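## Task

Exchange two objects: move the cardboard box out of the open drawer of the short, narrow three-drawer file cabinet into the open drawer of the wide three-drawer cabinet, and move the yellow sponge from that wide cabinet's drawer into the narrow cabinet's drawer. Afterwards every drawer must be fully closed, each cabinet must stay roughly where it began, and the robot must not topple or finish leaning (either fails the task). Anything that stays in place only because the robot is holding it does not count.

## Robot and tools

Robot: TidyBot++, a single-arm mobile robot. The base (0.54 m long, 0.50 m wide, 0.38 m tall) rides on four powered casters and can drive, strafe and turn. On top sits one seven-joint arm whose shoulder is 0.12 m ahead of the base centre and 0.68 m off the floor, ending in a two-finger gripper. Cameras: base_camera (fixed on the base, looking forward and down) and wrist_camera (on the hand, looking along the fingers). Loose objects may occasionally get nudged by something external.

Frames: the base frame has its origin on the floor below the base centre, x forward, y left, z up. hand_pose is reported in this frame and marks the point between the finger pads; its z axis runs out along the fingers and the fingers close along its y axis. The odometry frame is the base frame as it was at scene start; base_odometry heading is positive to the left, range -3.142 to 3.142, and it counts wheel turns, so slip shows up as travel and drift of a few centimetres and degrees builds up.

execute_actions(actions, cameras): actions is a list holding one action (or empty, which just reports state and images). An action may contain:
- base: exactly one relative move from where the base currently is, in the base frame. translate_m: metres along x, forward positive, -2 to 2. strafe_m: metres along y, left positive, -2 to 2. rotate_rad: radians about z, counter-clockwise (left) positive, -6.3 to 6.3. These are offsets, not poses. A move needing more than 8.667 s is refused.
- joints: absolute targets keyed by name, radians unless noted. joint_1_rad (any angle; whole arm about vertical, positive is clockwise from above, opposite to rotate_rad), joint_2_rad shoulder -2.249 to 2.249, joint_3_rad (any angle; upper-arm roll, about 3.14 normally), joint_4_rad elbow -2.579 to 2.579, joint_5_rad (any angle; forearm roll, about 0), joint_6_rad wrist -2.099 to 2.099, joint_7_rad (any angle; hand roll; at 1.57 with hand down the fingers open left/right). gripper_pos is unitless 0 (open, about 85 mm gap) to 1 (closed); gap is roughly 85 x (1 - gripper_pos) mm. Continuous joints go the short way, so turn in steps under half a revolution.
- speeds: optional caps for this action only: translate_m and strafe_m 0.05 to 0.5 m/s, rotate_rad 0.1 to 1.57 rad/s (top of range is default).
All motions in an action start together. Omitted joints or base may still be pursuing earlier targets. Unknown keys or out-of-range values refuse the whole call. cameras: list of base_camera, wrist_camera or all; omitted/null means all, [] means none.

Arm geometry (joint_1 0, joint_3 3.14, joint_5 0, arm in the base x-z plane): upper arm 0.42 m at angle joint_2 from vertical (forward positive), forearm 0.31 m at joint_2 - joint_4, hand 0.31 m at joint_2 - joint_4 - joint_6. Reach forward = sum of length x sin(angle), height above shoulder = sum of length x cos(angle). A downward-pointing hand reaches at most about 0.94 m above the floor, and only near the base. The arm starts folded, hand down, poking up to 0.08 m ahead of the base, elbow up to 1.15 m high. Completion tolerances are ±0.039 rad for joints 1-4, ±0.056 for 5-7, ±0.03 for the gripper.

Other tools: wait(seconds 0 to 10) lets time pass with no new command and returns state and images. zoom_image(camera, region [x0,y0,x1,y1] pixels, max 504x504) enlarges part of a camera's latest image. read_manual(section "licences") returns licence text only. finished_scene(scene 1 or 2) ends the scene irreversibly and reports success; the goal must hold on its own by then.

Result lines: base_status and joint_status tell how each motion of the last accepted action ended. done: reached target (for the base, wheels turned as commanded, even if slipping). off_target: stopped away from target, perhaps still pushing. contact_stop / time_out: the target is abandoned and the part holds position. joint command not followed plus cause: a self-collision check blocked the arm targets (the gripper still moves); listed joints say not_followed and may be retried later. on_its_own lists uncommanded motion. motor_effort gives percent of max per motor, with the peak of the last action in brackets; readings are noisy and biased. base_tilt is in degrees (forward and right positive). Motor temperatures lists arm joints in joint_positions order; MOTOR HOT appears from 60 °C, and at 75 °C an OVER-TEMPERATURE FAULT lets the arm sink (joint_status shows limit_stop_at_motor_heat; resend targets). ARM HIT means the arm struck the base or itself hard. A torque fault (joints 1-4 limit 104.5 N m, 5-7 limit 51.3 N m) freezes the arm and gripper for 10 s and skips the rest of the call while the base continues.

Gripper: at 1, done means empty or near-empty; off_target means an object stopped the fingers. Closed fingertips extend about 20 mm beyond the hand point.

Precision tips: friction leaves joints slightly short; to correct, send each joint previous command + (desired - reading). Do not resend a loaded joint to its read angle, since held weight makes the arm sag and it will sink more. hand_pose may be off by 1-2 cm; trust the images. Keep fingers clear of the floor.

Things to avoid: dropping or slamming objects, hard shoves on cabinets (they must stay put), driving the base while the arm is snagged on something high (about 0.8 m up can tip the robot), sideways yanks on a raised hand (can lift wheels). If the arm pushes into an edge and the robot leans, retract the arm or back away. A blocked base pushes until timeout and may still say done while short, so check odometry and images. Holding loads heats motors, including while thinking; the simulation keeps running between replies with the last command held.

Each tool is called after "Request:" as name([rows], argument=value, ...), one row to a line, values as JSON.

## Session

Request:
execute_actions(actions=[])

Scene clock: 0.00 s.
Motor temperatures (°C, as the motors report them): [30 26 27 28 34 39 35]
base_odometry: x=+0.000 y=+0.000 heading=+0.000 (m, m, rad; odometry frame)
base_tilt: forward=-0.7 right=+0.0 (deg)
base_status: not commanded
joint_positions: joint_1_rad=+0.044 joint_2_rad=-0.308 joint_3_rad=+3.168 joint_4_rad=-2.541 joint_5_rad=-0.051 joint_6_rad=-0.907 joint_7_rad=+1.584 gripper_pos=+0.000
joint_status: not commanded
motor_effort: joint_1_rad=+0 joint_2_rad=-1 joint_3_rad=-1 joint_4_rad=+15 joint_5_rad=-1 joint_6_rad=+0 joint_7_rad=+1 (%)
hand_pose: x=+0.2411 y=+0.0062 z=+0.5786 quat_wxyz=(-0.024, +0.999, -0.044, +0.002) (m; base frame)
pictures: base_camera, wrist_camera
Images, in order (width x height): base_camera 644x364, wrist_camera 644x476.

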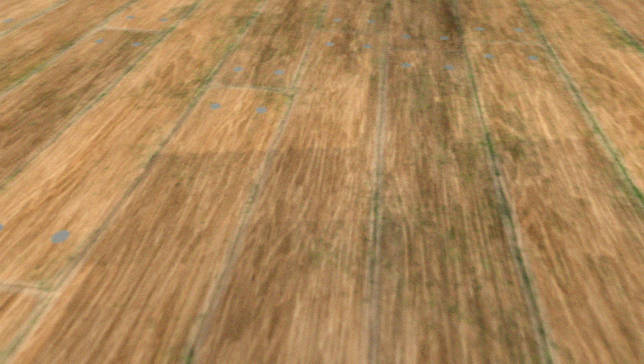

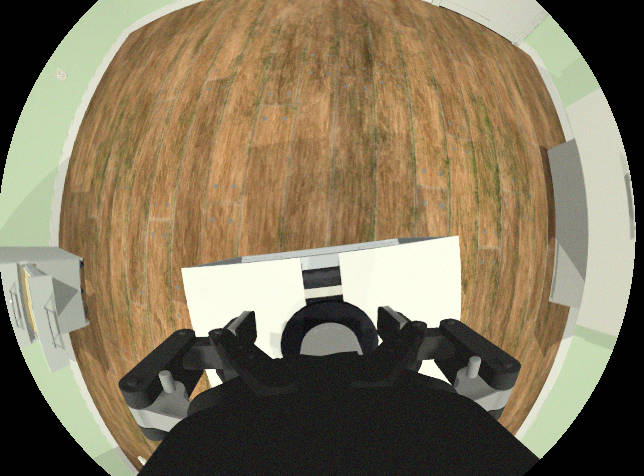

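Request:
execute_actions([
  {"base":{"rotate_rad":1.57},"joints":{"joint_1_rad":0,"joint_3_rad":3.14,"joint_5_rad":0,"joint_6_rad":0.1,"joint_7_rad":1.57}},
])

Scene clock: 5.33 s.
Motor temperatures (°C, as the motors report them): [30 26 27 28 34 39 35]
base_odometry: x=+0.000 y=+0.000 heading=+1.569 (m, m, rad; odometry frame)
base_tilt: forward=-0.8 right=+0.0 (deg)
base_status: done
joint_positions: joint_1_rad=+0.019 joint_2_rad=-0.308 joint_3_rad=+3.155 joint_4_rad=-2.540 joint_5_rad=-0.031 joint_6_rad=+0.091 joint_7_rad=+1.584 gripper_pos=+0.000
joint_status: all done
motor_effort: joint_1_rad=+0(0) joint_2_rad=-6(6) joint_3_rad=-1(1) joint_4_rad=+19(18) joint_5_rad=-1(2) joint_6_rad=+7(7) joint_7_rad=+0(1) (%)
hand_pose: x=+0.5017 y=-0.0120 z=+0.7218 quat_wxyz=(+0.003, +0.877, -0.024, +0.480) (m; base frame)
pictures: base_camera, wrist_camera
camera_calibration (this result's frames):
wrist_camera: T_world_to_cam=[[-0.0978578, -0.994852, -0.0263408, 0.0540851], [-0.514197, 0.0732044, -0.854542, 0.938807], [0.852071, -0.0700793, -0.518713, 0.0801299], [0, 0, 0, 1]] pos_world=[0.419748, -0.0093027, 0.84524]
Images, in order (width x height): base_camera 644x364, wrist_camera 644x476.

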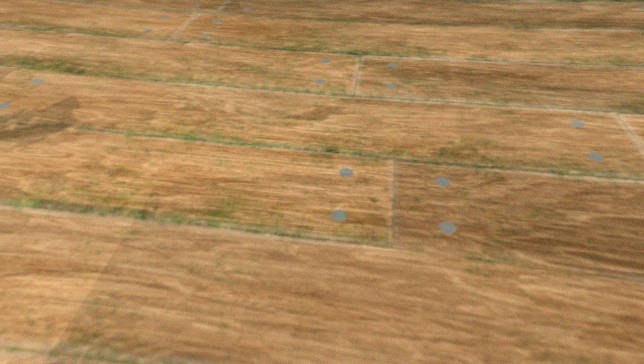

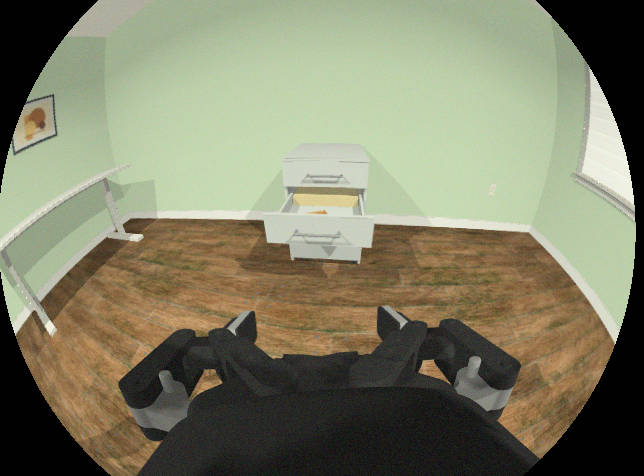

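Request:
zoom_image(camera="wrist_camera", region=[240, 120, 400, 280])

Region (240, 120, 400, 280) of wrist_camera's 644x476 image, scaled by 3.150.

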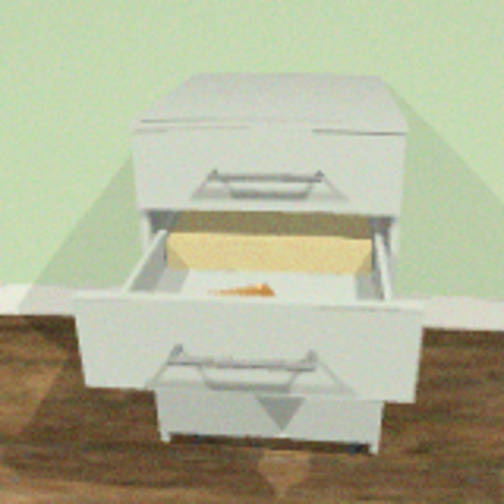

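Request:
execute_actions([
  {"base":{"rotate_rad":-0.17}},
], cameras=[])

Request:
execute_actions([
  {"base":{"strafe_m":0.1}},
], cameras=[])

Request:
execute_actions([
  {"base":{"translate_m":0.55},"joints":{"joint_1_rad":-0.02,"joint_2_rad":0.3,"joint_3_rad":3.125,"joint_4_rad":-1.4,"joint_5_rad":0.03,"joint_6_rad":-1.3,"joint_7_rad":1.57}},
])

Scene clock: 21.30 s.
Motor temperatures (°C, as the motors report them): [30 27 27 28 34 39 35]
base_odometry: x=+0.000 y=+0.000 heading=+1.400 (m, m, rad; odometry frame)
base_tilt: forward=-0.8 right=+0.0 (deg)
base_status: done
joint_positions: joint_1_rad=+0.019 joint_2_rad=-0.308 joint_3_rad=+3.155 joint_4_rad=-2.540 joint_5_rad=-0.031 joint_6_rad=+0.091 joint_7_rad=+1.584 gripper_pos=+0.000
joint_status: not commanded
motor_effort: joint_1_rad=+0(1) joint_2_rad=-5(6) joint_3_rad=-1(0) joint_4_rad=+19(19) joint_5_rad=-1(1) joint_6_rad=+7(7) joint_7_rad=+1(1) (%)
hand_pose: x=+0.5017 y=-0.0117 z=+0.7218 quat_wxyz=(+0.003, +0.877, -0.023, +0.480) (m; base frame)
pictures: none
No camera images: the call's "cameras" was empty. Leave "cameras" out to get every camera's image.

Scene clock: 22.57 s.
Motor temperatures (°C, as the motors report them): [30 27 27 28 34 39 35]
base_odometry: x=-0.099 y=+0.017 heading=+1.402 (m, m, rad; odometry frame)
base_tilt: forward=-0.8 right=+0.0 (deg)
base_status: done
joint_positions: joint_1_rad=+0.018 joint_2_rad=-0.308 joint_3_rad=+3.152 joint_4_rad=-2.540 joint_5_rad=-0.031 joint_6_rad=+0.091 joint_7_rad=+1.584 gripper_pos=+0.000
joint_status: not commanded
motor_effort: joint_1_rad=+0(1) joint_2_rad=-6(7) joint_3_rad=+0(1) joint_4_rad=+19(19) joint_5_rad=+0(0) joint_6_rad=+7(7) joint_7_rad=+0(0) (%)
hand_pose: x=+0.5017 y=-0.0104 z=+0.7218 quat_wxyz=(+0.002, +0.877, -0.022, +0.480) (m; base frame)
pictures: none
No camera images: the call's "cameras" was empty. Leave "cameras" out to get every camera's image.

Scene clock: 25.07 s.
Motor temperatures (°C, as the motors report them): [30 27 27 28 34 39 35]
base_odometry: x=-0.007 y=+0.559 heading=+1.403 (m, m, rad; odometry frame)
base_tilt: forward=-0.7 right=+0.1 (deg)
base_status: done
joint_positions: joint_1_rad=+0.005 joint_2_rad=+0.297 joint_3_rad=+3.147 joint_4_rad=-1.420 joint_5_rad=-0.002 joint_6_rad=-1.267 joint_7_rad=+1.584 gripper_pos=+0.000
joint_status: all done
motor_effort: joint_1_rad=+0(1) joint_2_rad=-27(29) joint_3_rad=-1(1) joint_4_rad=+19(21) joint_5_rad=+0(0) joint_6_rad=+1(6) joint_7_rad=+0(1) (%)
hand_pose: x=+0.6020 y=-0.0025 z=+0.7308 quat_wxyz=(+0.001, +0.997, +0.002, +0.079) (m; base frame)
pictures: base_camera, wrist_camera
camera_calibration (this result's frames):
wrist_camera: T_world_to_cam=[[-0.0388634, -0.998596, 0.0359861, -0.00747751], [-0.982642, 0.0316552, -0.182793, 0.788358], [0.181398, -0.0424654, -0.982493, 0.742663], [0, 0, 0, 1]] pos_world=[0.639666, -0.000885183, 0.874037]
Images, in order (width x height): base_camera 644x364, wrist_camera 644x476.

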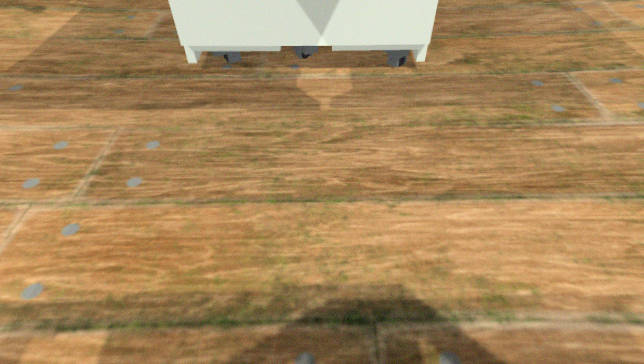

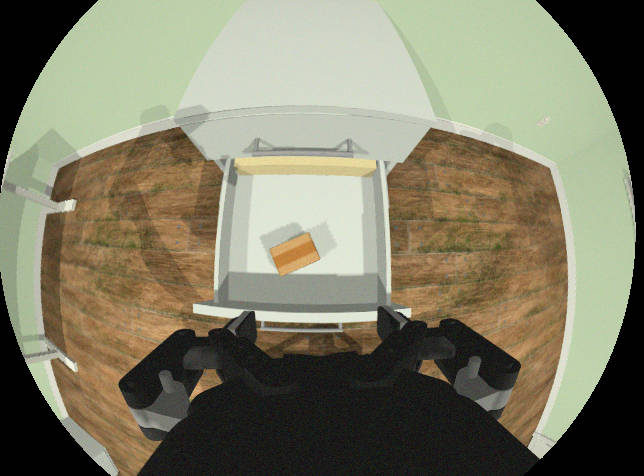

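Request:
zoom_image(camera="wrist_camera", region=[190, 130, 420, 340])

Region (190, 130, 420, 340) of wrist_camera's 644x476 image, scaled by 2.191; it fills the top 460 rows of this view, and the rest is white.

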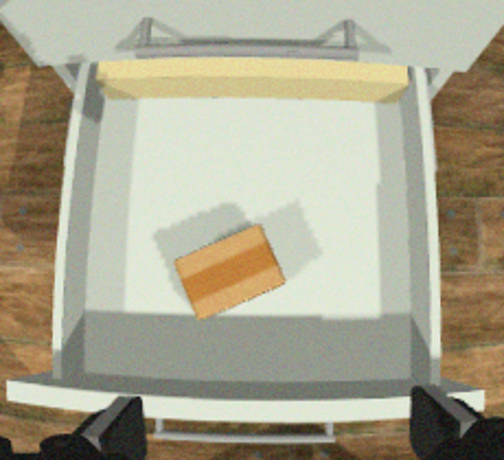

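Request:
execute_actions([
  {"joints":{"joint_1_rad":-0.07,"joint_2_rad":0.754,"joint_4_rad":-1.33,"joint_6_rad":-1.03,"joint_7_rad":0.28}},
], cameras=["wrist_camera"])

Scene clock: 55.50 s.
Motor temperatures (°C, as the motors report them): [30 27 27 28 34 39 35]
base_odometry: x=-0.007 y=+0.559 heading=+1.403 (m, m, rad; odometry frame)
base_tilt: forward=-0.7 right=+0.0 (deg)
base_status: not commanded
joint_positions: joint_1_rad=-0.047 joint_2_rad=+0.757 joint_3_rad=+3.146 joint_4_rad=-1.354 joint_5_rad=-0.002 joint_6_rad=-1.062 joint_7_rad=+0.301 gripper_pos=+0.000
joint_status: all done
motor_effort: joint_1_rad=+0(1) joint_2_rad=-38(41) joint_3_rad=-1(2) joint_4_rad=+15(18) joint_5_rad=+0(0) joint_6_rad=+0(1) joint_7_rad=+0(1) (%)
hand_pose: x=+0.6672 y=+0.0252 z=+0.5148 quat_wxyz=(+0.010, +0.818, -0.576, -0.012) (m; base frame)
pictures: wrist_camera
camera_calibration (this result's frames):
wrist_camera: T_world_to_cam=[[-0.950496, -0.302408, 0.0714548, 0.60291], [-0.304476, 0.952314, -0.0198062, 0.252422], [-0.0620578, -0.0405819, -0.997247, 0.689835], [0, 0, 0, 1]] pos_world=[0.69273, -0.0300651, 0.649855]
Images, in order (width x height): wrist_camera 644x476.

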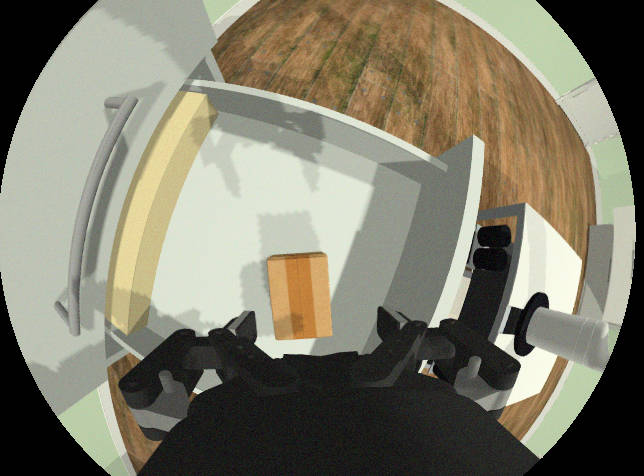

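Request:
zoom_image(camera="wrist_camera", region=[210, 230, 420, 380])

Region (210, 230, 420, 380) of wrist_camera's 644x476 image, scaled by 2.400; it fills the top 360 rows of this view, and the rest is white.

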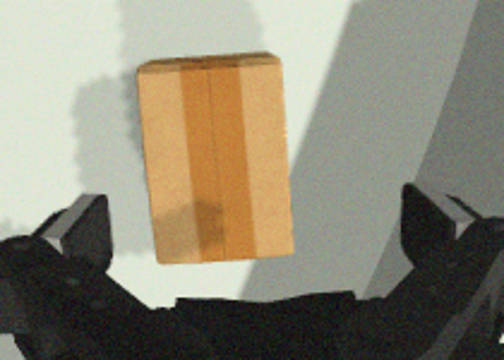

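Request:
execute_actions([
  {"joints":{"joint_2_rad":0.83,"joint_4_rad":-1.415,"joint_6_rad":-0.875,"joint_7_rad":0.355}},
], cameras=["wrist_camera"])

Scene clock: 71.50 s.
Motor temperatures (°C, as the motors report them): [30 27 27 28 34 39 35]
base_odometry: x=-0.007 y=+0.559 heading=+1.403 (m, m, rad; odometry frame)
base_tilt: forward=-0.7 right=+0.0 (deg)
base_status: not commanded
joint_positions: joint_1_rad=-0.047 joint_2_rad=+0.833 joint_3_rad=+3.146 joint_4_rad=-1.399 joint_5_rad=-0.002 joint_6_rad=-0.904 joint_7_rad=+0.329 gripper_pos=+0.000
joint_status: all done
motor_effort: joint_1_rad=+0(0) joint_2_rad=-39(43) joint_3_rad=-1(1) joint_4_rad=+14(15) joint_5_rad=+0(1) joint_6_rad=+0(0) joint_7_rad=+1(0) (%)
hand_pose: x=+0.6797 y=+0.0257 z=+0.4606 quat_wxyz=(-0.001, +0.826, -0.564, +0.003) (m; base frame)
pictures: wrist_camera
camera_calibration (this result's frames):
wrist_camera: T_world_to_cam=[[-0.943546, -0.329324, 0.0355728, 0.631314], [-0.330396, 0.943362, -0.0301178, 0.277356], [-0.0236395, -0.0401707, -0.998913, 0.611192], [0, 0, 0, 1]] pos_world=[0.70176, -0.0291874, 0.596424]
Images, in order (width x height): wrist_camera 644x476.

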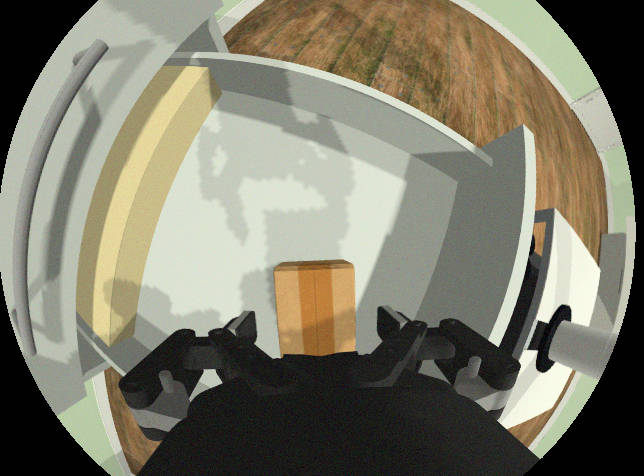

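Request:
execute_actions([
  {"joints":{"joint_2_rad":0.925,"joint_4_rad":-1.44,"joint_6_rad":-0.76}},
], cameras=["wrist_camera"])

Scene clock: 77.13 s.
Motor temperatures (°C, as the motors report them): [30 27 27 28 34 39 35]
base_odometry: x=-0.007 y=+0.559 heading=+1.403 (m, m, rad; odometry frame)
base_tilt: forward=-0.7 right=+0.0 (deg)
base_status: not commanded
joint_positions: joint_1_rad=-0.047 joint_2_rad=+0.928 joint_3_rad=+3.146 joint_4_rad=-1.421 joint_5_rad=-0.002 joint_6_rad=-0.790 joint_7_rad=+0.329 gripper_pos=+0.000
joint_status: all done
motor_effort: joint_1_rad=+0(0) joint_2_rad=-40(43) joint_3_rad=-2(2) joint_4_rad=+13(14) joint_5_rad=+0(0) joint_6_rad=+0(0) joint_7_rad=+0(0) (%)
hand_pose: x=+0.6797 y=+0.0255 z=+0.4018 quat_wxyz=(+0.000, +0.826, -0.564, +0.001) (m; base frame)
pictures: wrist_camera
camera_calibration (this result's frames):
wrist_camera: T_world_to_cam=[[-0.943346, -0.329464, 0.0393841, 0.631695], [-0.33067, 0.943289, -0.029366, 0.275584], [-0.0274756, -0.0407255, -0.998793, 0.555078], [0, 0, 0, 1]] pos_world=[0.702286, -0.029229, 0.537622]
Images, in order (width x height): wrist_camera 644x476.

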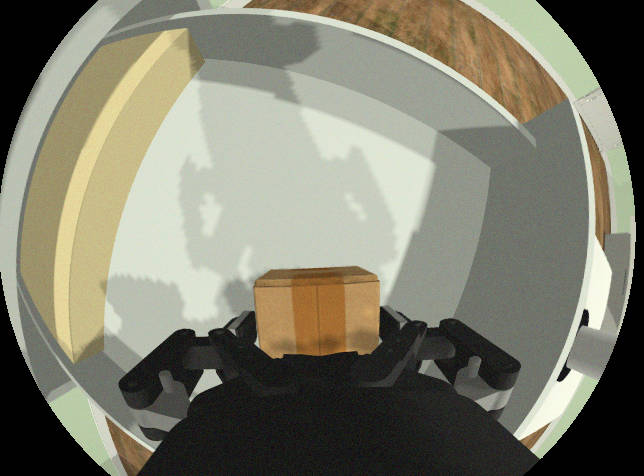

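Request:
execute_actions([
  {"joints":{"joint_2_rad":0.895}},
], cameras=[])

Request:
execute_actions([
  {"joints":{"gripper_pos":1}},
], cameras=["wrist_camera"])

Scene clock: 81.27 s.
Motor temperatures (°C, as the motors report them): [30 28 27 28 34 39 35]
base_odometry: x=-0.007 y=+0.559 heading=+1.403 (m, m, rad; odometry frame)
base_tilt: forward=-0.7 right=+0.0 (deg)
base_status: not commanded
joint_positions: joint_1_rad=-0.047 joint_2_rad=+0.901 joint_3_rad=+3.146 joint_4_rad=-1.421 joint_5_rad=-0.002 joint_6_rad=-0.790 joint_7_rad=+0.329 gripper_pos=+0.000
joint_status: all done
motor_effort: joint_1_rad=+0(0) joint_2_rad=-40(43) joint_3_rad=-1(2) joint_4_rad=+13(14) joint_5_rad=+0(0) joint_6_rad=+0(0) joint_7_rad=+0(0) (%)
hand_pose: x=+0.6871 y=+0.0259 z=+0.4172 quat_wxyz=(-0.008, +0.826, -0.564, +0.012) (m; base frame)
pictures: none
No camera images: the call's "cameras" was empty. Leave "cameras" out to get every camera's image.

Scene clock: 82.37 s.
Motor temperatures (°C, as the motors report them): [30 28 27 28 34 39 35]
base_odometry: x=-0.007 y=+0.559 heading=+1.403 (m, m, rad; odometry frame)
base_tilt: forward=-0.8 right=+0.0 (deg)
base_status: not commanded
joint_positions: joint_1_rad=-0.047 joint_2_rad=+0.898 joint_3_rad=+3.146 joint_4_rad=-1.421 joint_5_rad=-0.001 joint_6_rad=-0.790 joint_7_rad=+0.329 gripper_pos=+0.347
joint_status: gripper_pos off_target (ended at +0.347, target +1.000)
motor_effort: joint_1_rad=+0(0) joint_2_rad=-41(42) joint_3_rad=-2(1) joint_4_rad=+13(14) joint_5_rad=+0(0) joint_6_rad=+0(2) joint_7_rad=+1(0) (%)
hand_pose: x=+0.6879 y=+0.0259 z=+0.4190 quat_wxyz=(-0.009, +0.826, -0.564, +0.014) (m; base frame)
pictures: wrist_camera
camera_calibration (this result's frames):
wrist_camera: T_world_to_cam=[[-0.944013, -0.329747, 0.010312, 0.651553], [-0.329895, 0.943241, -0.0382707, 0.281703], [0.00289294, -0.03953, -0.999214, 0.551737], [0, 0, 0, 1]] pos_world=[0.70641, -0.0290559, 0.555366]
Images, in order (width x height): wrist_camera 644x476.

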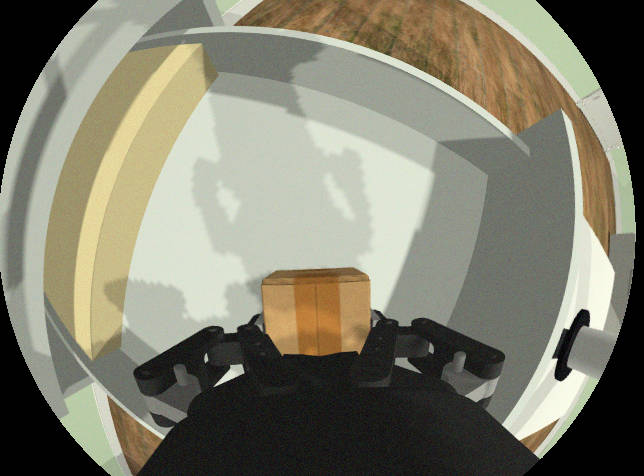

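Request:
execute_actions([
  {"joints":{"joint_2_rad":0.58,"joint_4_rad":-1.31,"joint_6_rad":-1.25}},
], cameras=[])

Request:
execute_actions([
  {"base":{"translate_m":-0.5},"joints":{"joint_1_rad":0.02,"joint_2_rad":-0.1,"joint_4_rad":-1.9,"joint_6_rad":-0.5,"joint_7_rad":1.59}},
], cameras=[])

Request:
execute_actions([
  {"base":{"rotate_rad":-3.14}},
])

Scene clock: 88.80 s.
Motor temperatures (°C, as the motors report them): [30 28 27 28 34 39 35]
base_odometry: x=-0.007 y=+0.559 heading=+1.403 (m, m, rad; odometry frame)
base_tilt: forward=-0.8 right=+0.0 (deg)
base_status: not commanded
joint_positions: joint_1_rad=-0.047 joint_2_rad=+0.581 joint_3_rad=+3.146 joint_4_rad=-1.328 joint_5_rad=-0.001 joint_6_rad=-1.221 joint_7_rad=+0.329 gripper_pos=+0.347
joint_status: all done
motor_effort: joint_1_rad=+0(0) joint_2_rad=-36(44) joint_3_rad=-2(2) joint_4_rad=+17(18) joint_5_rad=+0(0) joint_6_rad=+0(1) joint_7_rad=+0(0) (%)
hand_pose: x=+0.6498 y=+0.0245 z=+0.6180 quat_wxyz=(-0.003, +0.826, -0.564, +0.005) (m; base frame)
pictures: none
No camera images: the call's "cameras" was empty. Leave "cameras" out to get every camera's image.

Scene clock: 91.23 s.
Motor temperatures (°C, as the motors report them): [30 28 27 28 34 39 35]
base_odometry: x=-0.091 y=+0.066 heading=+1.402 (m, m, rad; odometry frame)
base_tilt: forward=-0.8 right=+0.0 (deg)
base_status: done
joint_positions: joint_1_rad=-0.004 joint_2_rad=-0.102 joint_3_rad=+3.142 joint_4_rad=-1.883 joint_5_rad=+0.003 joint_6_rad=-0.536 joint_7_rad=+1.566 gripper_pos=+0.347
joint_status: all done
motor_effort: joint_1_rad=+0(5) joint_2_rad=-17(39) joint_3_rad=+0(5) joint_4_rad=+22(23) joint_5_rad=+0(2) joint_6_rad=+6(7) joint_7_rad=+0(0) (%)
hand_pose: x=+0.6120 y=+0.0023 z=+0.8235 quat_wxyz=(+0.000, +0.916, +0.000, +0.401) (m; base frame)
pictures: none
No camera images: the call's "cameras" was empty. Leave "cameras" out to get every camera's image.

Scene clock: 94.60 s.
Motor temperatures (°C, as the motors report them): [30 28 27 28 34 39 35]
base_odometry: x=-0.091 y=+0.066 heading=-1.737 (m, m, rad; odometry frame)
base_tilt: forward=-0.7 right=+0.0 (deg)
base_status: done
joint_positions: joint_1_rad=+0.006 joint_2_rad=-0.098 joint_3_rad=+3.135 joint_4_rad=-1.883 joint_5_rad=+0.003 joint_6_rad=-0.532 joint_7_rad=+1.566 gripper_pos=+0.347
joint_status: not commanded
motor_effort: joint_1_rad=+0(3) joint_2_rad=-17(19) joint_3_rad=-1(2) joint_4_rad=+22(23) joint_5_rad=-1(0) joint_6_rad=+6(6) joint_7_rad=+0(0) (%)
hand_pose: x=+0.6136 y=+0.0008 z=+0.8222 quat_wxyz=(+0.001, +0.916, -0.001, +0.401) (m; base frame)
pictures: base_camera, wrist_camera
camera_calibration (this result's frames):
wrist_camera: T_world_to_cam=[[-0.0569147, -0.998378, 0.0015701, 0.0323665], [-0.658781, 0.0363734, -0.751455, 1.08514], [0.750179, -0.0438032, -0.659782, 0.216227], [0, 0, 0, 1]] pos_world=[0.554503, 0.0023151, 0.958046]
Images, in order (width x height): base_camera 644x364, wrist_camera 644x476.

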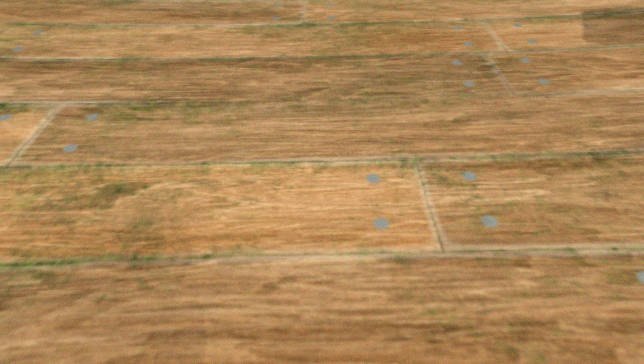

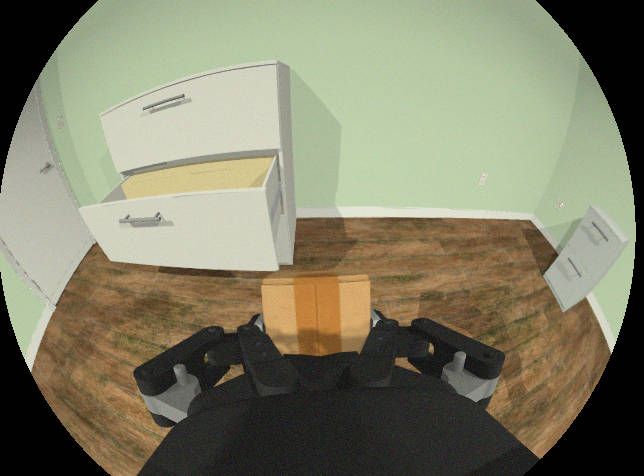

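Request:
execute_actions([
  {"base":{"strafe_m":0.57},"joints":{"joint_2_rad":0.25,"joint_4_rad":-1.29,"joint_6_rad":-1.55}},
], cameras=[])

Request:
execute_actions([
  {"base":{"translate_m":0.55}},
])

Scene clock: 103.87 s.
Motor temperatures (°C, as the motors report them): [30 28 27 28 34 39 35]
base_odometry: x=+0.471 y=-0.029 heading=-1.738 (m, m, rad; odometry frame)
base_tilt: forward=-0.7 right=+0.0 (deg)
base_status: done
joint_positions: joint_1_rad=+0.007 joint_2_rad=+0.244 joint_3_rad=+3.135 joint_4_rad=-1.315 joint_5_rad=+0.004 joint_6_rad=-1.520 joint_7_rad=+1.566 gripper_pos=+0.347
joint_status: all done
motor_effort: joint_1_rad=+0(2) joint_2_rad=-25(27) joint_3_rad=-1(3) joint_4_rad=+19(23) joint_5_rad=+0(0) joint_6_rad=+0(6) joint_7_rad=+0(0) (%)
hand_pose: x=+0.5543 y=-0.0002 z=+0.7832 quat_wxyz=(+0.001, +1.000, -0.002, +0.031) (m; base frame)
pictures: none
No camera images: the call's "cameras" was empty. Leave "cameras" out to get every camera's image.

Scene clock: 106.33 s.
Motor temperatures (°C, as the motors report them): [30 28 27 28 34 39 35]
base_odometry: x=+0.380 y=-0.572 heading=-1.737 (m, m, rad; odometry frame)
base_tilt: forward=-0.8 right=+0.0 (deg)
base_status: done
joint_positions: joint_1_rad=+0.007 joint_2_rad=+0.255 joint_3_rad=+3.135 joint_4_rad=-1.312 joint_5_rad=+0.004 joint_6_rad=-1.523 joint_7_rad=+1.566 gripper_pos=+0.347
joint_status: not commanded
motor_effort: joint_1_rad=+0(2) joint_2_rad=-26(28) joint_3_rad=-1(2) joint_4_rad=+18(20) joint_5_rad=+0(1) joint_6_rad=+1(2) joint_7_rad=+1(0) (%)
hand_pose: x=+0.5555 y=-0.0003 z=+0.7794 quat_wxyz=(+0.001, +1.000, -0.002, +0.026) (m; base frame)
pictures: base_camera, wrist_camera
camera_calibration (this result's frames):
wrist_camera: T_world_to_cam=[[-0.0432802, -0.998232, 0.0407312, -0.0100746], [-0.996106, 0.0399819, -0.0785761, 0.677676], [0.0768087, -0.0439734, -0.996076, 0.867649], [0, 0, 0, 1]] pos_world=[0.607958, 0.00100189, 0.917903]
Images, in order (width x height): base_camera 644x364, wrist_camera 644x476.

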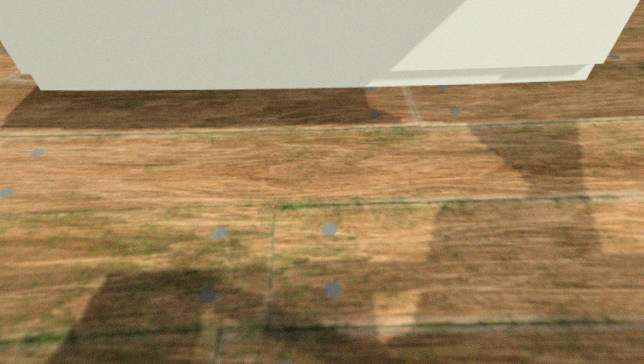

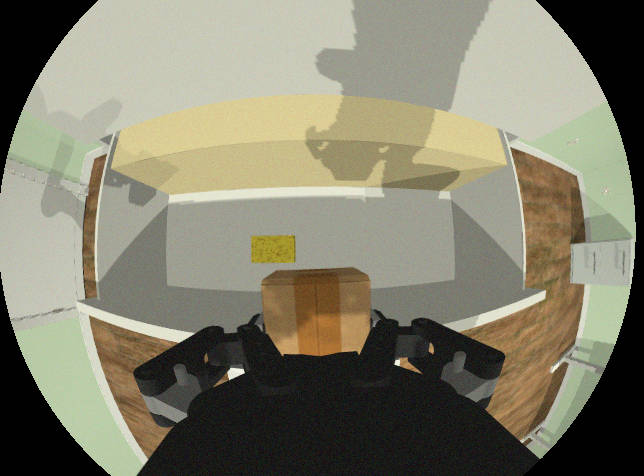

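Request:
execute_actions([
  {"base":{"translate_m":0.1},"joints":{"joint_1_rad":0.35,"joint_6_rad":-1.58,"joint_7_rad":0.31}},
], cameras=["wrist_camera"])

Scene clock: 122.23 s.
Motor temperatures (°C, as the motors report them): [30 28 27 28 34 39 35]
base_odometry: x=+0.364 y=-0.671 heading=-1.737 (m, m, rad; odometry frame)
base_tilt: forward=-0.8 right=+0.0 (deg)
base_status: done
joint_positions: joint_1_rad=+0.335 joint_2_rad=+0.259 joint_3_rad=+3.134 joint_4_rad=-1.311 joint_5_rad=+0.004 joint_6_rad=-1.546 joint_7_rad=+0.327 gripper_pos=+0.347
joint_status: all done
motor_effort: joint_1_rad=+0(1) joint_2_rad=-26(29) joint_3_rad=-1(0) joint_4_rad=+18(19) joint_5_rad=+0(1) joint_6_rad=+0(1) joint_7_rad=+0(1) (%)
hand_pose: x=+0.5257 y=-0.1388 z=+0.7776 quat_wxyz=(-0.005, +0.706, -0.708, +0.012) (m; base frame)
pictures: wrist_camera
camera_calibration (this result's frames):
wrist_camera: T_world_to_cam=[[-0.999111, 0.0386074, 0.0169471, 0.515387], [0.037978, 0.998629, -0.036013, 0.209748], [-0.0183142, -0.0353373, -0.999208, 0.915758], [0, 0, 0, 1]] pos_world=[0.523735, -0.196997, 0.913852]
Images, in order (width x height): wrist_camera 644x476.

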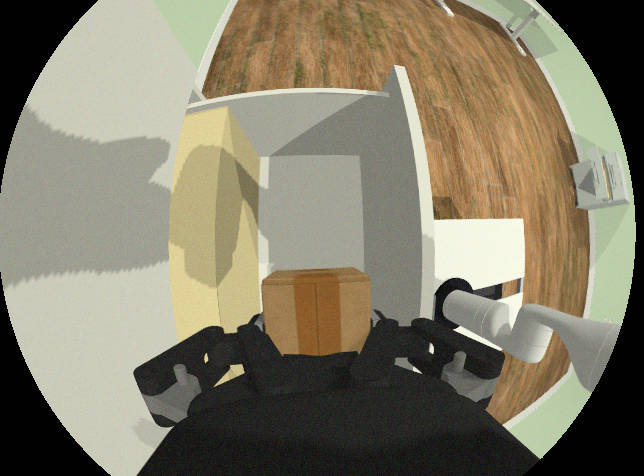

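Request:
execute_actions([
  {"joints":{"joint_2_rad":0.415,"joint_4_rad":-1.768,"joint_6_rad":-0.945}},
], cameras=[])

Request:
execute_actions([
  {"joints":{"joint_2_rad":0.6,"joint_4_rad":-1.907,"joint_6_rad":-0.615}},
], cameras=["wrist_camera"])

Scene clock: 130.30 s.
Motor temperatures (°C, as the motors report them): [30 28 27 28 34 39 35]
base_odometry: x=+0.364 y=-0.671 heading=-1.737 (m, m, rad; odometry frame)
base_tilt: forward=-0.7 right=+0.0 (deg)
base_status: not commanded
joint_positions: joint_1_rad=+0.335 joint_2_rad=+0.414 joint_3_rad=+3.134 joint_4_rad=-1.750 joint_5_rad=+0.004 joint_6_rad=-0.977 joint_7_rad=+0.327 gripper_pos=+0.347
joint_status: all done
motor_effort: joint_1_rad=+0(0) joint_2_rad=-28(31) joint_3_rad=-2(1) joint_4_rad=+15(18) joint_5_rad=+0(0) joint_6_rad=+0(1) joint_7_rad=+0(0) (%)
hand_pose: x=+0.5263 y=-0.1384 z=+0.5800 quat_wxyz=(+0.000, +0.707, -0.707, +0.001) (m; base frame)
pictures: none
No camera images: the call's "cameras" was empty. Leave "cameras" out to get every camera's image.

Scene clock: 131.67 s.
Motor temperatures (°C, as the motors report them): [30 28 27 28 34 39 35]
base_odometry: x=+0.364 y=-0.671 heading=-1.737 (m, m, rad; odometry frame)
base_tilt: forward=-0.8 right=+0.0 (deg)
base_status: not commanded
joint_positions: joint_1_rad=+0.335 joint_2_rad=+0.606 joint_3_rad=+3.134 joint_4_rad=-1.893 joint_5_rad=+0.004 joint_6_rad=-0.647 joint_7_rad=+0.327 gripper_pos=+0.347
joint_status: all done
motor_effort: joint_1_rad=+0(0) joint_2_rad=-31(34) joint_3_rad=-2(1) joint_4_rad=+11(15) joint_5_rad=+0(0) joint_6_rad=+0(1) joint_7_rad=+1(0) (%)
hand_pose: x=+0.5233 y=-0.1368 z=+0.4646 quat_wxyz=(+0.000, +0.707, -0.707, -0.002) (m; base frame)
pictures: wrist_camera
camera_calibration (this result's frames):
wrist_camera: T_world_to_cam=[[-0.998377, 0.0359685, 0.0441642, 0.504775], [0.0349409, 0.999105, -0.0238228, 0.192543], [-0.0449816, -0.022241, -0.99874, 0.618539], [0, 0, 0, 1]] pos_world=[0.525051, -0.19677, 0.600053]
Images, in order (width x height): wrist_camera 644x476.

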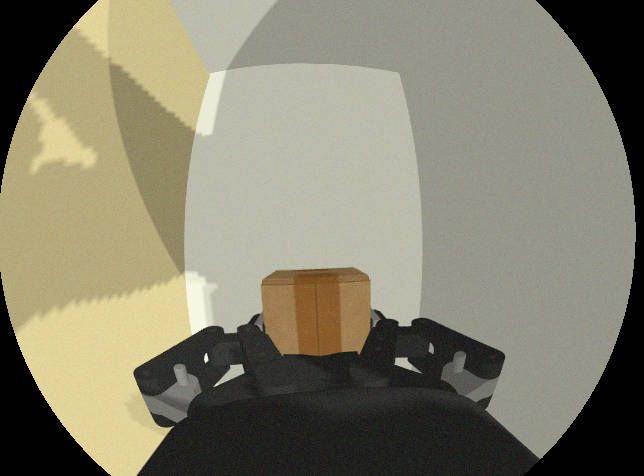

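Request:
execute_actions([
  {"joints":{"joint_2_rad":0.712,"joint_4_rad":-1.93,"joint_6_rad":-0.478}},
], cameras=["wrist_camera"])

Scene clock: 136.90 s.
Motor temperatures (°C, as the motors report them): [30 28 27 28 34 39 35]
base_odometry: x=+0.364 y=-0.671 heading=-1.737 (m, m, rad; odometry frame)
base_tilt: forward=-0.7 right=+0.0 (deg)
base_status: not commanded
joint_positions: joint_1_rad=+0.335 joint_2_rad=+0.717 joint_3_rad=+3.134 joint_4_rad=-1.910 joint_5_rad=+0.004 joint_6_rad=-0.509 joint_7_rad=+0.327 gripper_pos=+0.347
joint_status: all done
motor_effort: joint_1_rad=+0(0) joint_2_rad=-32(34) joint_3_rad=-2(1) joint_4_rad=+9(11) joint_5_rad=-1(0) joint_6_rad=+0(0) joint_7_rad=+0(0) (%)
hand_pose: x=+0.5292 y=-0.1385 z=+0.4139 quat_wxyz=(-0.002, +0.707, -0.707, +0.002) (m; base frame)
pictures: wrist_camera
camera_calibration (this result's frames):
wrist_camera: T_world_to_cam=[[-0.998749, 0.0362712, 0.0344312, 0.517291], [0.0353982, 0.999044, -0.0256344, 0.193336], [-0.0353281, -0.0243835, -0.999078, 0.562886], [0, 0, 0, 1]] pos_world=[0.529685, -0.198189, 0.549512]
Images, in order (width x height): wrist_camera 644x476.

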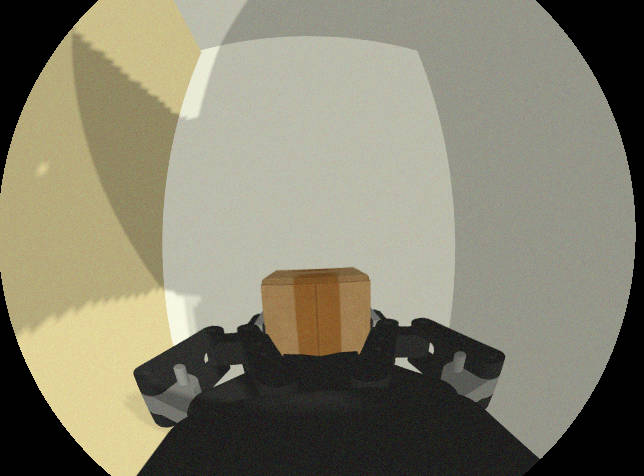

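Request:
execute_actions([
  {"joints":{"joint_2_rad":0.727}},
], cameras=[])

Request:
execute_actions([
  {"joints":{"gripper_pos":0}},
], cameras=[])

Request:
execute_actions([
  {"joints":{"joint_2_rad":0.55,"joint_4_rad":-1.9,"joint_6_rad":-0.71}},
], cameras=["wrist_camera"])

Scene clock: 142.27 s.
Motor temperatures (°C, as the motors report them): [30 28 27 28 34 39 35]
base_odometry: x=+0.364 y=-0.670 heading=-1.737 (m, m, rad; odometry frame)
base_tilt: forward=-0.8 right=+0.0 (deg)
base_status: not commanded
joint_positions: joint_1_rad=+0.335 joint_2_rad=+0.719 joint_3_rad=+3.134 joint_4_rad=-1.910 joint_5_rad=+0.004 joint_6_rad=-0.507 joint_7_rad=+0.327 gripper_pos=+0.347
joint_status: all done
motor_effort: joint_1_rad=+1(1) joint_2_rad=-26(33) joint_3_rad=+0(1) joint_4_rad=+6(9) joint_5_rad=+0(0) joint_6_rad=+0(1) joint_7_rad=+0(0) (%)
hand_pose: x=+0.5291 y=-0.1384 z=+0.4132 quat_wxyz=(-0.002, +0.707, -0.707, +0.002) (m; base frame)
pictures: none
No camera images: the call's "cameras" was empty. Leave "cameras" out to get every camera's image.

Scene clock: 143.37 s.
Motor temperatures (°C, as the motors report them): [30 28 27 28 34 39 35]
base_odometry: x=+0.364 y=-0.670 heading=-1.737 (m, m, rad; odometry frame)
base_tilt: forward=-0.8 right=+0.1 (deg)
base_status: not commanded
joint_positions: joint_1_rad=+0.335 joint_2_rad=+0.720 joint_3_rad=+3.134 joint_4_rad=-1.910 joint_5_rad=+0.004 joint_6_rad=-0.506 joint_7_rad=+0.327 gripper_pos=+0.000
joint_status: all done
motor_effort: joint_1_rad=+0(1) joint_2_rad=-31(33) joint_3_rad=+0(2) joint_4_rad=+9(9) joint_5_rad=-1(0) joint_6_rad=+0(1) joint_7_rad=+1(0) (%)
hand_pose: x=+0.5291 y=-0.1384 z=+0.4129 quat_wxyz=(-0.002, +0.707, -0.707, +0.002) (m; base frame)
pictures: none
No camera images: the call's "cameras" was empty. Leave "cameras" out to get every camera's image.

Scene clock: 144.50 s.
Motor temperatures (°C, as the motors report them): [30 28 27 28 34 39 35]
base_odometry: x=+0.364 y=-0.670 heading=-1.737 (m, m, rad; odometry frame)
base_tilt: forward=-0.7 right=+0.0 (deg)
base_status: not commanded
joint_positions: joint_1_rad=+0.335 joint_2_rad=+0.548 joint_3_rad=+3.134 joint_4_rad=-1.910 joint_5_rad=+0.004 joint_6_rad=-0.680 joint_7_rad=+0.327 gripper_pos=+0.000
joint_status: all done
motor_effort: joint_1_rad=+0(0) joint_2_rad=-29(33) joint_3_rad=-1(2) joint_4_rad=+11(11) joint_5_rad=-1(0) joint_6_rad=+0(0) joint_7_rad=+0(0) (%)
hand_pose: x=+0.5157 y=-0.1343 z=+0.4860 quat_wxyz=(-0.001, +0.707, -0.707, +0.002) (m; base frame)
pictures: wrist_camera
camera_calibration (this result's frames):
wrist_camera: T_world_to_cam=[[-0.998686, 0.0359794, 0.0365019, 0.50007], [0.0350189, 0.999032, -0.0266222, 0.192137], [-0.0374244, -0.0253089, -0.998979, 0.635402], [0, 0, 0, 1]] pos_world=[0.516464, -0.193862, 0.621615]
Images, in order (width x height): wrist_camera 644x476.

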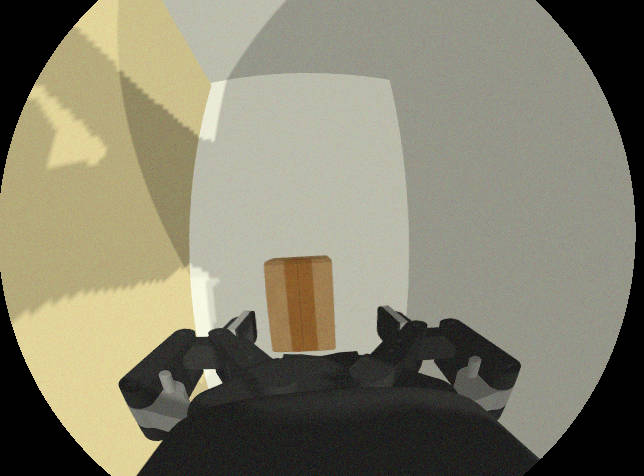

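Request:
execute_actions([
  {"joints":{"joint_1_rad":-0.22,"joint_7_rad":-0.22,"joint_2_rad":0.52,"joint_4_rad":-1.98,"joint_6_rad":-0.64}},
], cameras=["wrist_camera"])

Scene clock: 148.93 s.
Motor temperatures (°C, as the motors report them): [30 28 27 28 34 39 35]
base_odometry: x=+0.364 y=-0.670 heading=-1.737 (m, m, rad; odometry frame)
base_tilt: forward=-0.8 right=+0.0 (deg)
base_status: not commanded
joint_positions: joint_1_rad=-0.202 joint_2_rad=+0.534 joint_3_rad=+3.133 joint_4_rad=-1.955 joint_5_rad=+0.004 joint_6_rad=-0.674 joint_7_rad=-0.194 gripper_pos=+0.000
joint_status: all done
motor_effort: joint_1_rad=+0(1) joint_2_rad=-27(29) joint_3_rad=-1(2) joint_4_rad=+11(11) joint_5_rad=+0(0) joint_6_rad=+0(1) joint_7_rad=+0(0) (%)
hand_pose: x=+0.5084 y=+0.0839 z=+0.4832 quat_wxyz=(+0.008, +0.713, -0.701, -0.006) (m; base frame)
pictures: wrist_camera
camera_calibration (this result's frames):
wrist_camera: T_world_to_cam=[[-0.997945, 0.0187067, 0.0612925, 0.474141], [0.0169127, 0.999417, -0.0296592, -0.0150466], [-0.0618116, -0.0285616, -0.997679, 0.649942], [0, 0, 0, 1]] pos_world=[0.513594, 0.0247317, 0.618926]
Images, in order (width x height): wrist_camera 644x476.

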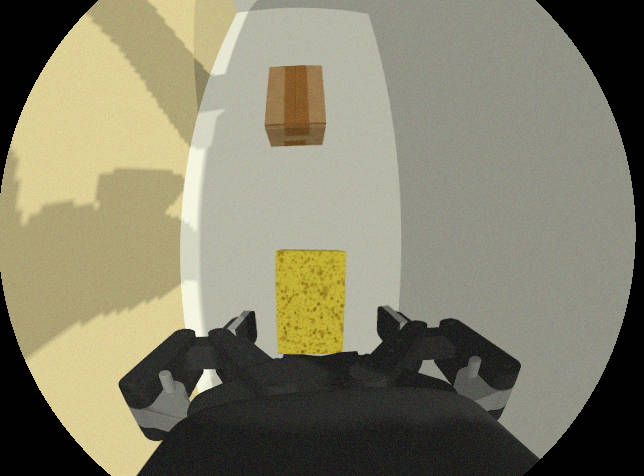

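Request:
execute_actions([
  {"joints":{"joint_7_rad":-0.255,"joint_2_rad":0.682,"joint_4_rad":-2.043,"joint_6_rad":-0.40}},
], cameras=["wrist_camera"])

Scene clock: 153.60 s.
Motor temperatures (°C, as the motors report them): [30 28 27 28 34 39 35]
base_odometry: x=+0.364 y=-0.670 heading=-1.737 (m, m, rad; odometry frame)
base_tilt: forward=-0.8 right=+0.0 (deg)
base_status: not commanded
joint_positions: joint_1_rad=-0.202 joint_2_rad=+0.684 joint_3_rad=+3.133 joint_4_rad=-2.023 joint_5_rad=+0.004 joint_6_rad=-0.432 joint_7_rad=-0.228 gripper_pos=+0.000
joint_status: all done
motor_effort: joint_1_rad=+0(0) joint_2_rad=-30(31) joint_3_rad=-1(1) joint_4_rad=+7(10) joint_5_rad=-1(1) joint_6_rad=+0(1) joint_7_rad=+0(1) (%)
hand_pose: x=+0.5091 y=+0.0846 z=+0.4114 quat_wxyz=(-0.002, +0.701, -0.713, -0.001) (m; base frame)
pictures: wrist_camera
camera_calibration (this result's frames):
wrist_camera: T_world_to_cam=[[-0.997893, 0.0519506, 0.0388614, 0.485551], [0.051103, 0.99844, -0.0224958, -0.0381574], [-0.0399694, -0.0204625, -0.998991, 0.567115], [0, 0, 0, 1]] pos_world=[0.509145, 0.0244778, 0.546815]
Images, in order (width x height): wrist_camera 644x476.

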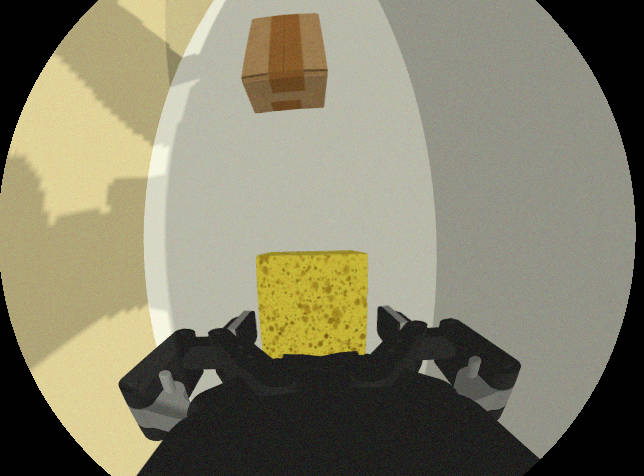

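Request:
execute_actions([
  {"joints":{"gripper_pos":1}},
], cameras=[])

Request:
execute_actions([
  {"joints":{"joint_2_rad":0.37,"joint_4_rad":-1.80,"joint_6_rad":-0.98}},
], cameras=["wrist_camera"])

Scene clock: 156.80 s.
Motor temperatures (°C, as the motors report them): [30 28 27 28 34 39 35]
base_odometry: x=+0.364 y=-0.670 heading=-1.737 (m, m, rad; odometry frame)
base_tilt: forward=-0.8 right=+0.0 (deg)
base_status: not commanded
joint_positions: joint_1_rad=-0.202 joint_2_rad=+0.679 joint_3_rad=+3.133 joint_4_rad=-2.024 joint_5_rad=+0.004 joint_6_rad=-0.432 joint_7_rad=-0.228 gripper_pos=+0.390
joint_status: gripper_pos off_target (ended at +0.390, target +1.000)
motor_effort: joint_1_rad=+0(0) joint_2_rad=-30(30) joint_3_rad=-2(2) joint_4_rad=+7(11) joint_5_rad=-1(0) joint_6_rad=+0(3) joint_7_rad=+0(1) (%)
hand_pose: x=+0.5096 y=+0.0848 z=+0.4133 quat_wxyz=(-0.004, +0.702, -0.713, +0.000) (m; base frame)
pictures: none
No camera images: the call's "cameras" was empty. Leave "cameras" out to get every camera's image.

Scene clock: 158.33 s.
Motor temperatures (°C, as the motors report them): [30 28 27 28 34 39 35]
base_odometry: x=+0.364 y=-0.670 heading=-1.737 (m, m, rad; odometry frame)
base_tilt: forward=-0.7 right=+0.0 (deg)
base_status: not commanded
joint_positions: joint_1_rad=-0.202 joint_2_rad=+0.369 joint_3_rad=+3.133 joint_4_rad=-1.820 joint_5_rad=+0.004 joint_6_rad=-0.951 joint_7_rad=-0.228 gripper_pos=+0.390
joint_status: all done
motor_effort: joint_1_rad=+0(0) joint_2_rad=-26(31) joint_3_rad=-2(1) joint_4_rad=+14(14) joint_5_rad=+0(0) joint_6_rad=+0(0) joint_7_rad=+0(0) (%)
hand_pose: x=+0.5185 y=+0.0855 z=+0.5810 quat_wxyz=(-0.001, +0.701, -0.713, +0.001) (m; base frame)
pictures: wrist_camera
camera_calibration (this result's frames):
wrist_camera: T_world_to_cam=[[-0.997915, 0.0521379, 0.0380553, 0.488816], [0.0511587, 0.998345, -0.0262674, -0.033548], [-0.0393619, -0.0242658, -0.99893, 0.736864], [0, 0, 0, 1]] pos_world=[0.518518, 0.0258872, 0.716593]
Images, in order (width x height): wrist_camera 644x476.

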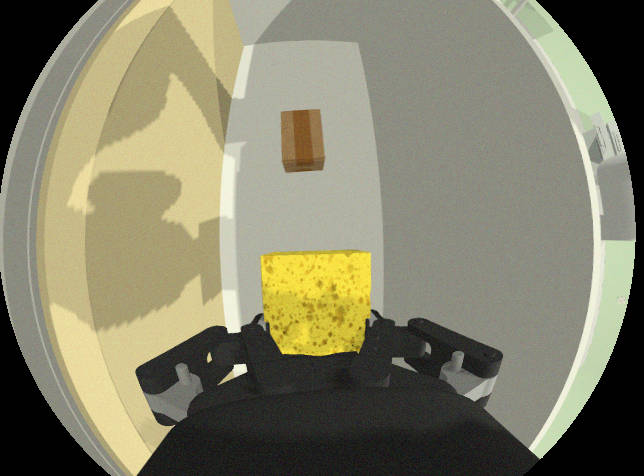

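Request:
execute_actions([
  {"joints":{"joint_2_rad":0.21,"joint_4_rad":-1.39,"joint_6_rad":-1.55}},
], cameras=[])

Request:
execute_actions([
  {"base":{"translate_m":-0.22},"joints":{"joint_1_rad":0.52,"joint_7_rad":0.52}},
], cameras=["wrist_camera"])

Scene clock: 167.40 s.
Motor temperatures (°C, as the motors report them): [30 28 27 28 34 39 35]
base_odometry: x=+0.364 y=-0.670 heading=-1.737 (m, m, rad; odometry frame)
base_tilt: forward=-0.8 right=+0.0 (deg)
base_status: not commanded
joint_positions: joint_1_rad=-0.202 joint_2_rad=+0.213 joint_3_rad=+3.133 joint_4_rad=-1.410 joint_5_rad=+0.004 joint_6_rad=-1.520 joint_7_rad=-0.228 gripper_pos=+0.390
joint_status: all done
motor_effort: joint_1_rad=+0(0) joint_2_rad=-23(28) joint_3_rad=-2(1) joint_4_rad=+18(18) joint_5_rad=+0(0) joint_6_rad=+0(0) joint_7_rad=+0(0) (%)
hand_pose: x=+0.5125 y=+0.0837 z=+0.7653 quat_wxyz=(+0.001, +0.701, -0.713, +0.001) (m; base frame)
pictures: none
No camera images: the call's "cameras" was empty. Leave "cameras" out to get every camera's image.

Scene clock: 169.40 s.
Motor temperatures (°C, as the motors report them): [30 28 27 28 34 39 35]
base_odometry: x=+0.401 y=-0.453 heading=-1.737 (m, m, rad; odometry frame)
base_tilt: forward=-0.8 right=+0.0 (deg)
base_status: done
joint_positions: joint_1_rad=+0.501 joint_2_rad=+0.209 joint_3_rad=+3.133 joint_4_rad=-1.410 joint_5_rad=+0.005 joint_6_rad=-1.521 joint_7_rad=+0.495 gripper_pos=+0.390
joint_status: all done
motor_effort: joint_1_rad=+0(3) joint_2_rad=-24(27) joint_3_rad=-1(1) joint_4_rad=+18(18) joint_5_rad=+0(1) joint_6_rad=+0(1) joint_7_rad=+0(1) (%)
hand_pose: x=+0.4729 y=-0.1901 z=+0.7671 quat_wxyz=(+0.001, +0.708, -0.706, +0.001) (m; base frame)
pictures: wrist_camera
camera_calibration (this result's frames):
wrist_camera: T_world_to_cam=[[-0.998615, 0.0334836, 0.0405946, 0.445405], [0.032259, 0.999015, -0.0304558, 0.261172], [-0.0415744, -0.029104, -0.998711, 0.914246], [0, 0, 0, 1]] pos_world=[0.474372, -0.24922, 0.902941]
Images, in order (width x height): wrist_camera 644x476.

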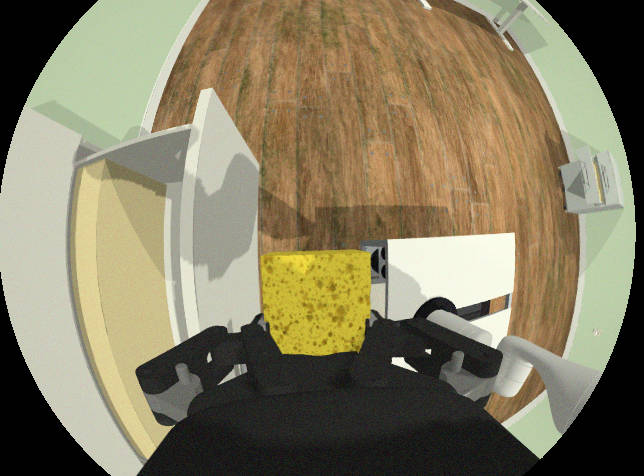

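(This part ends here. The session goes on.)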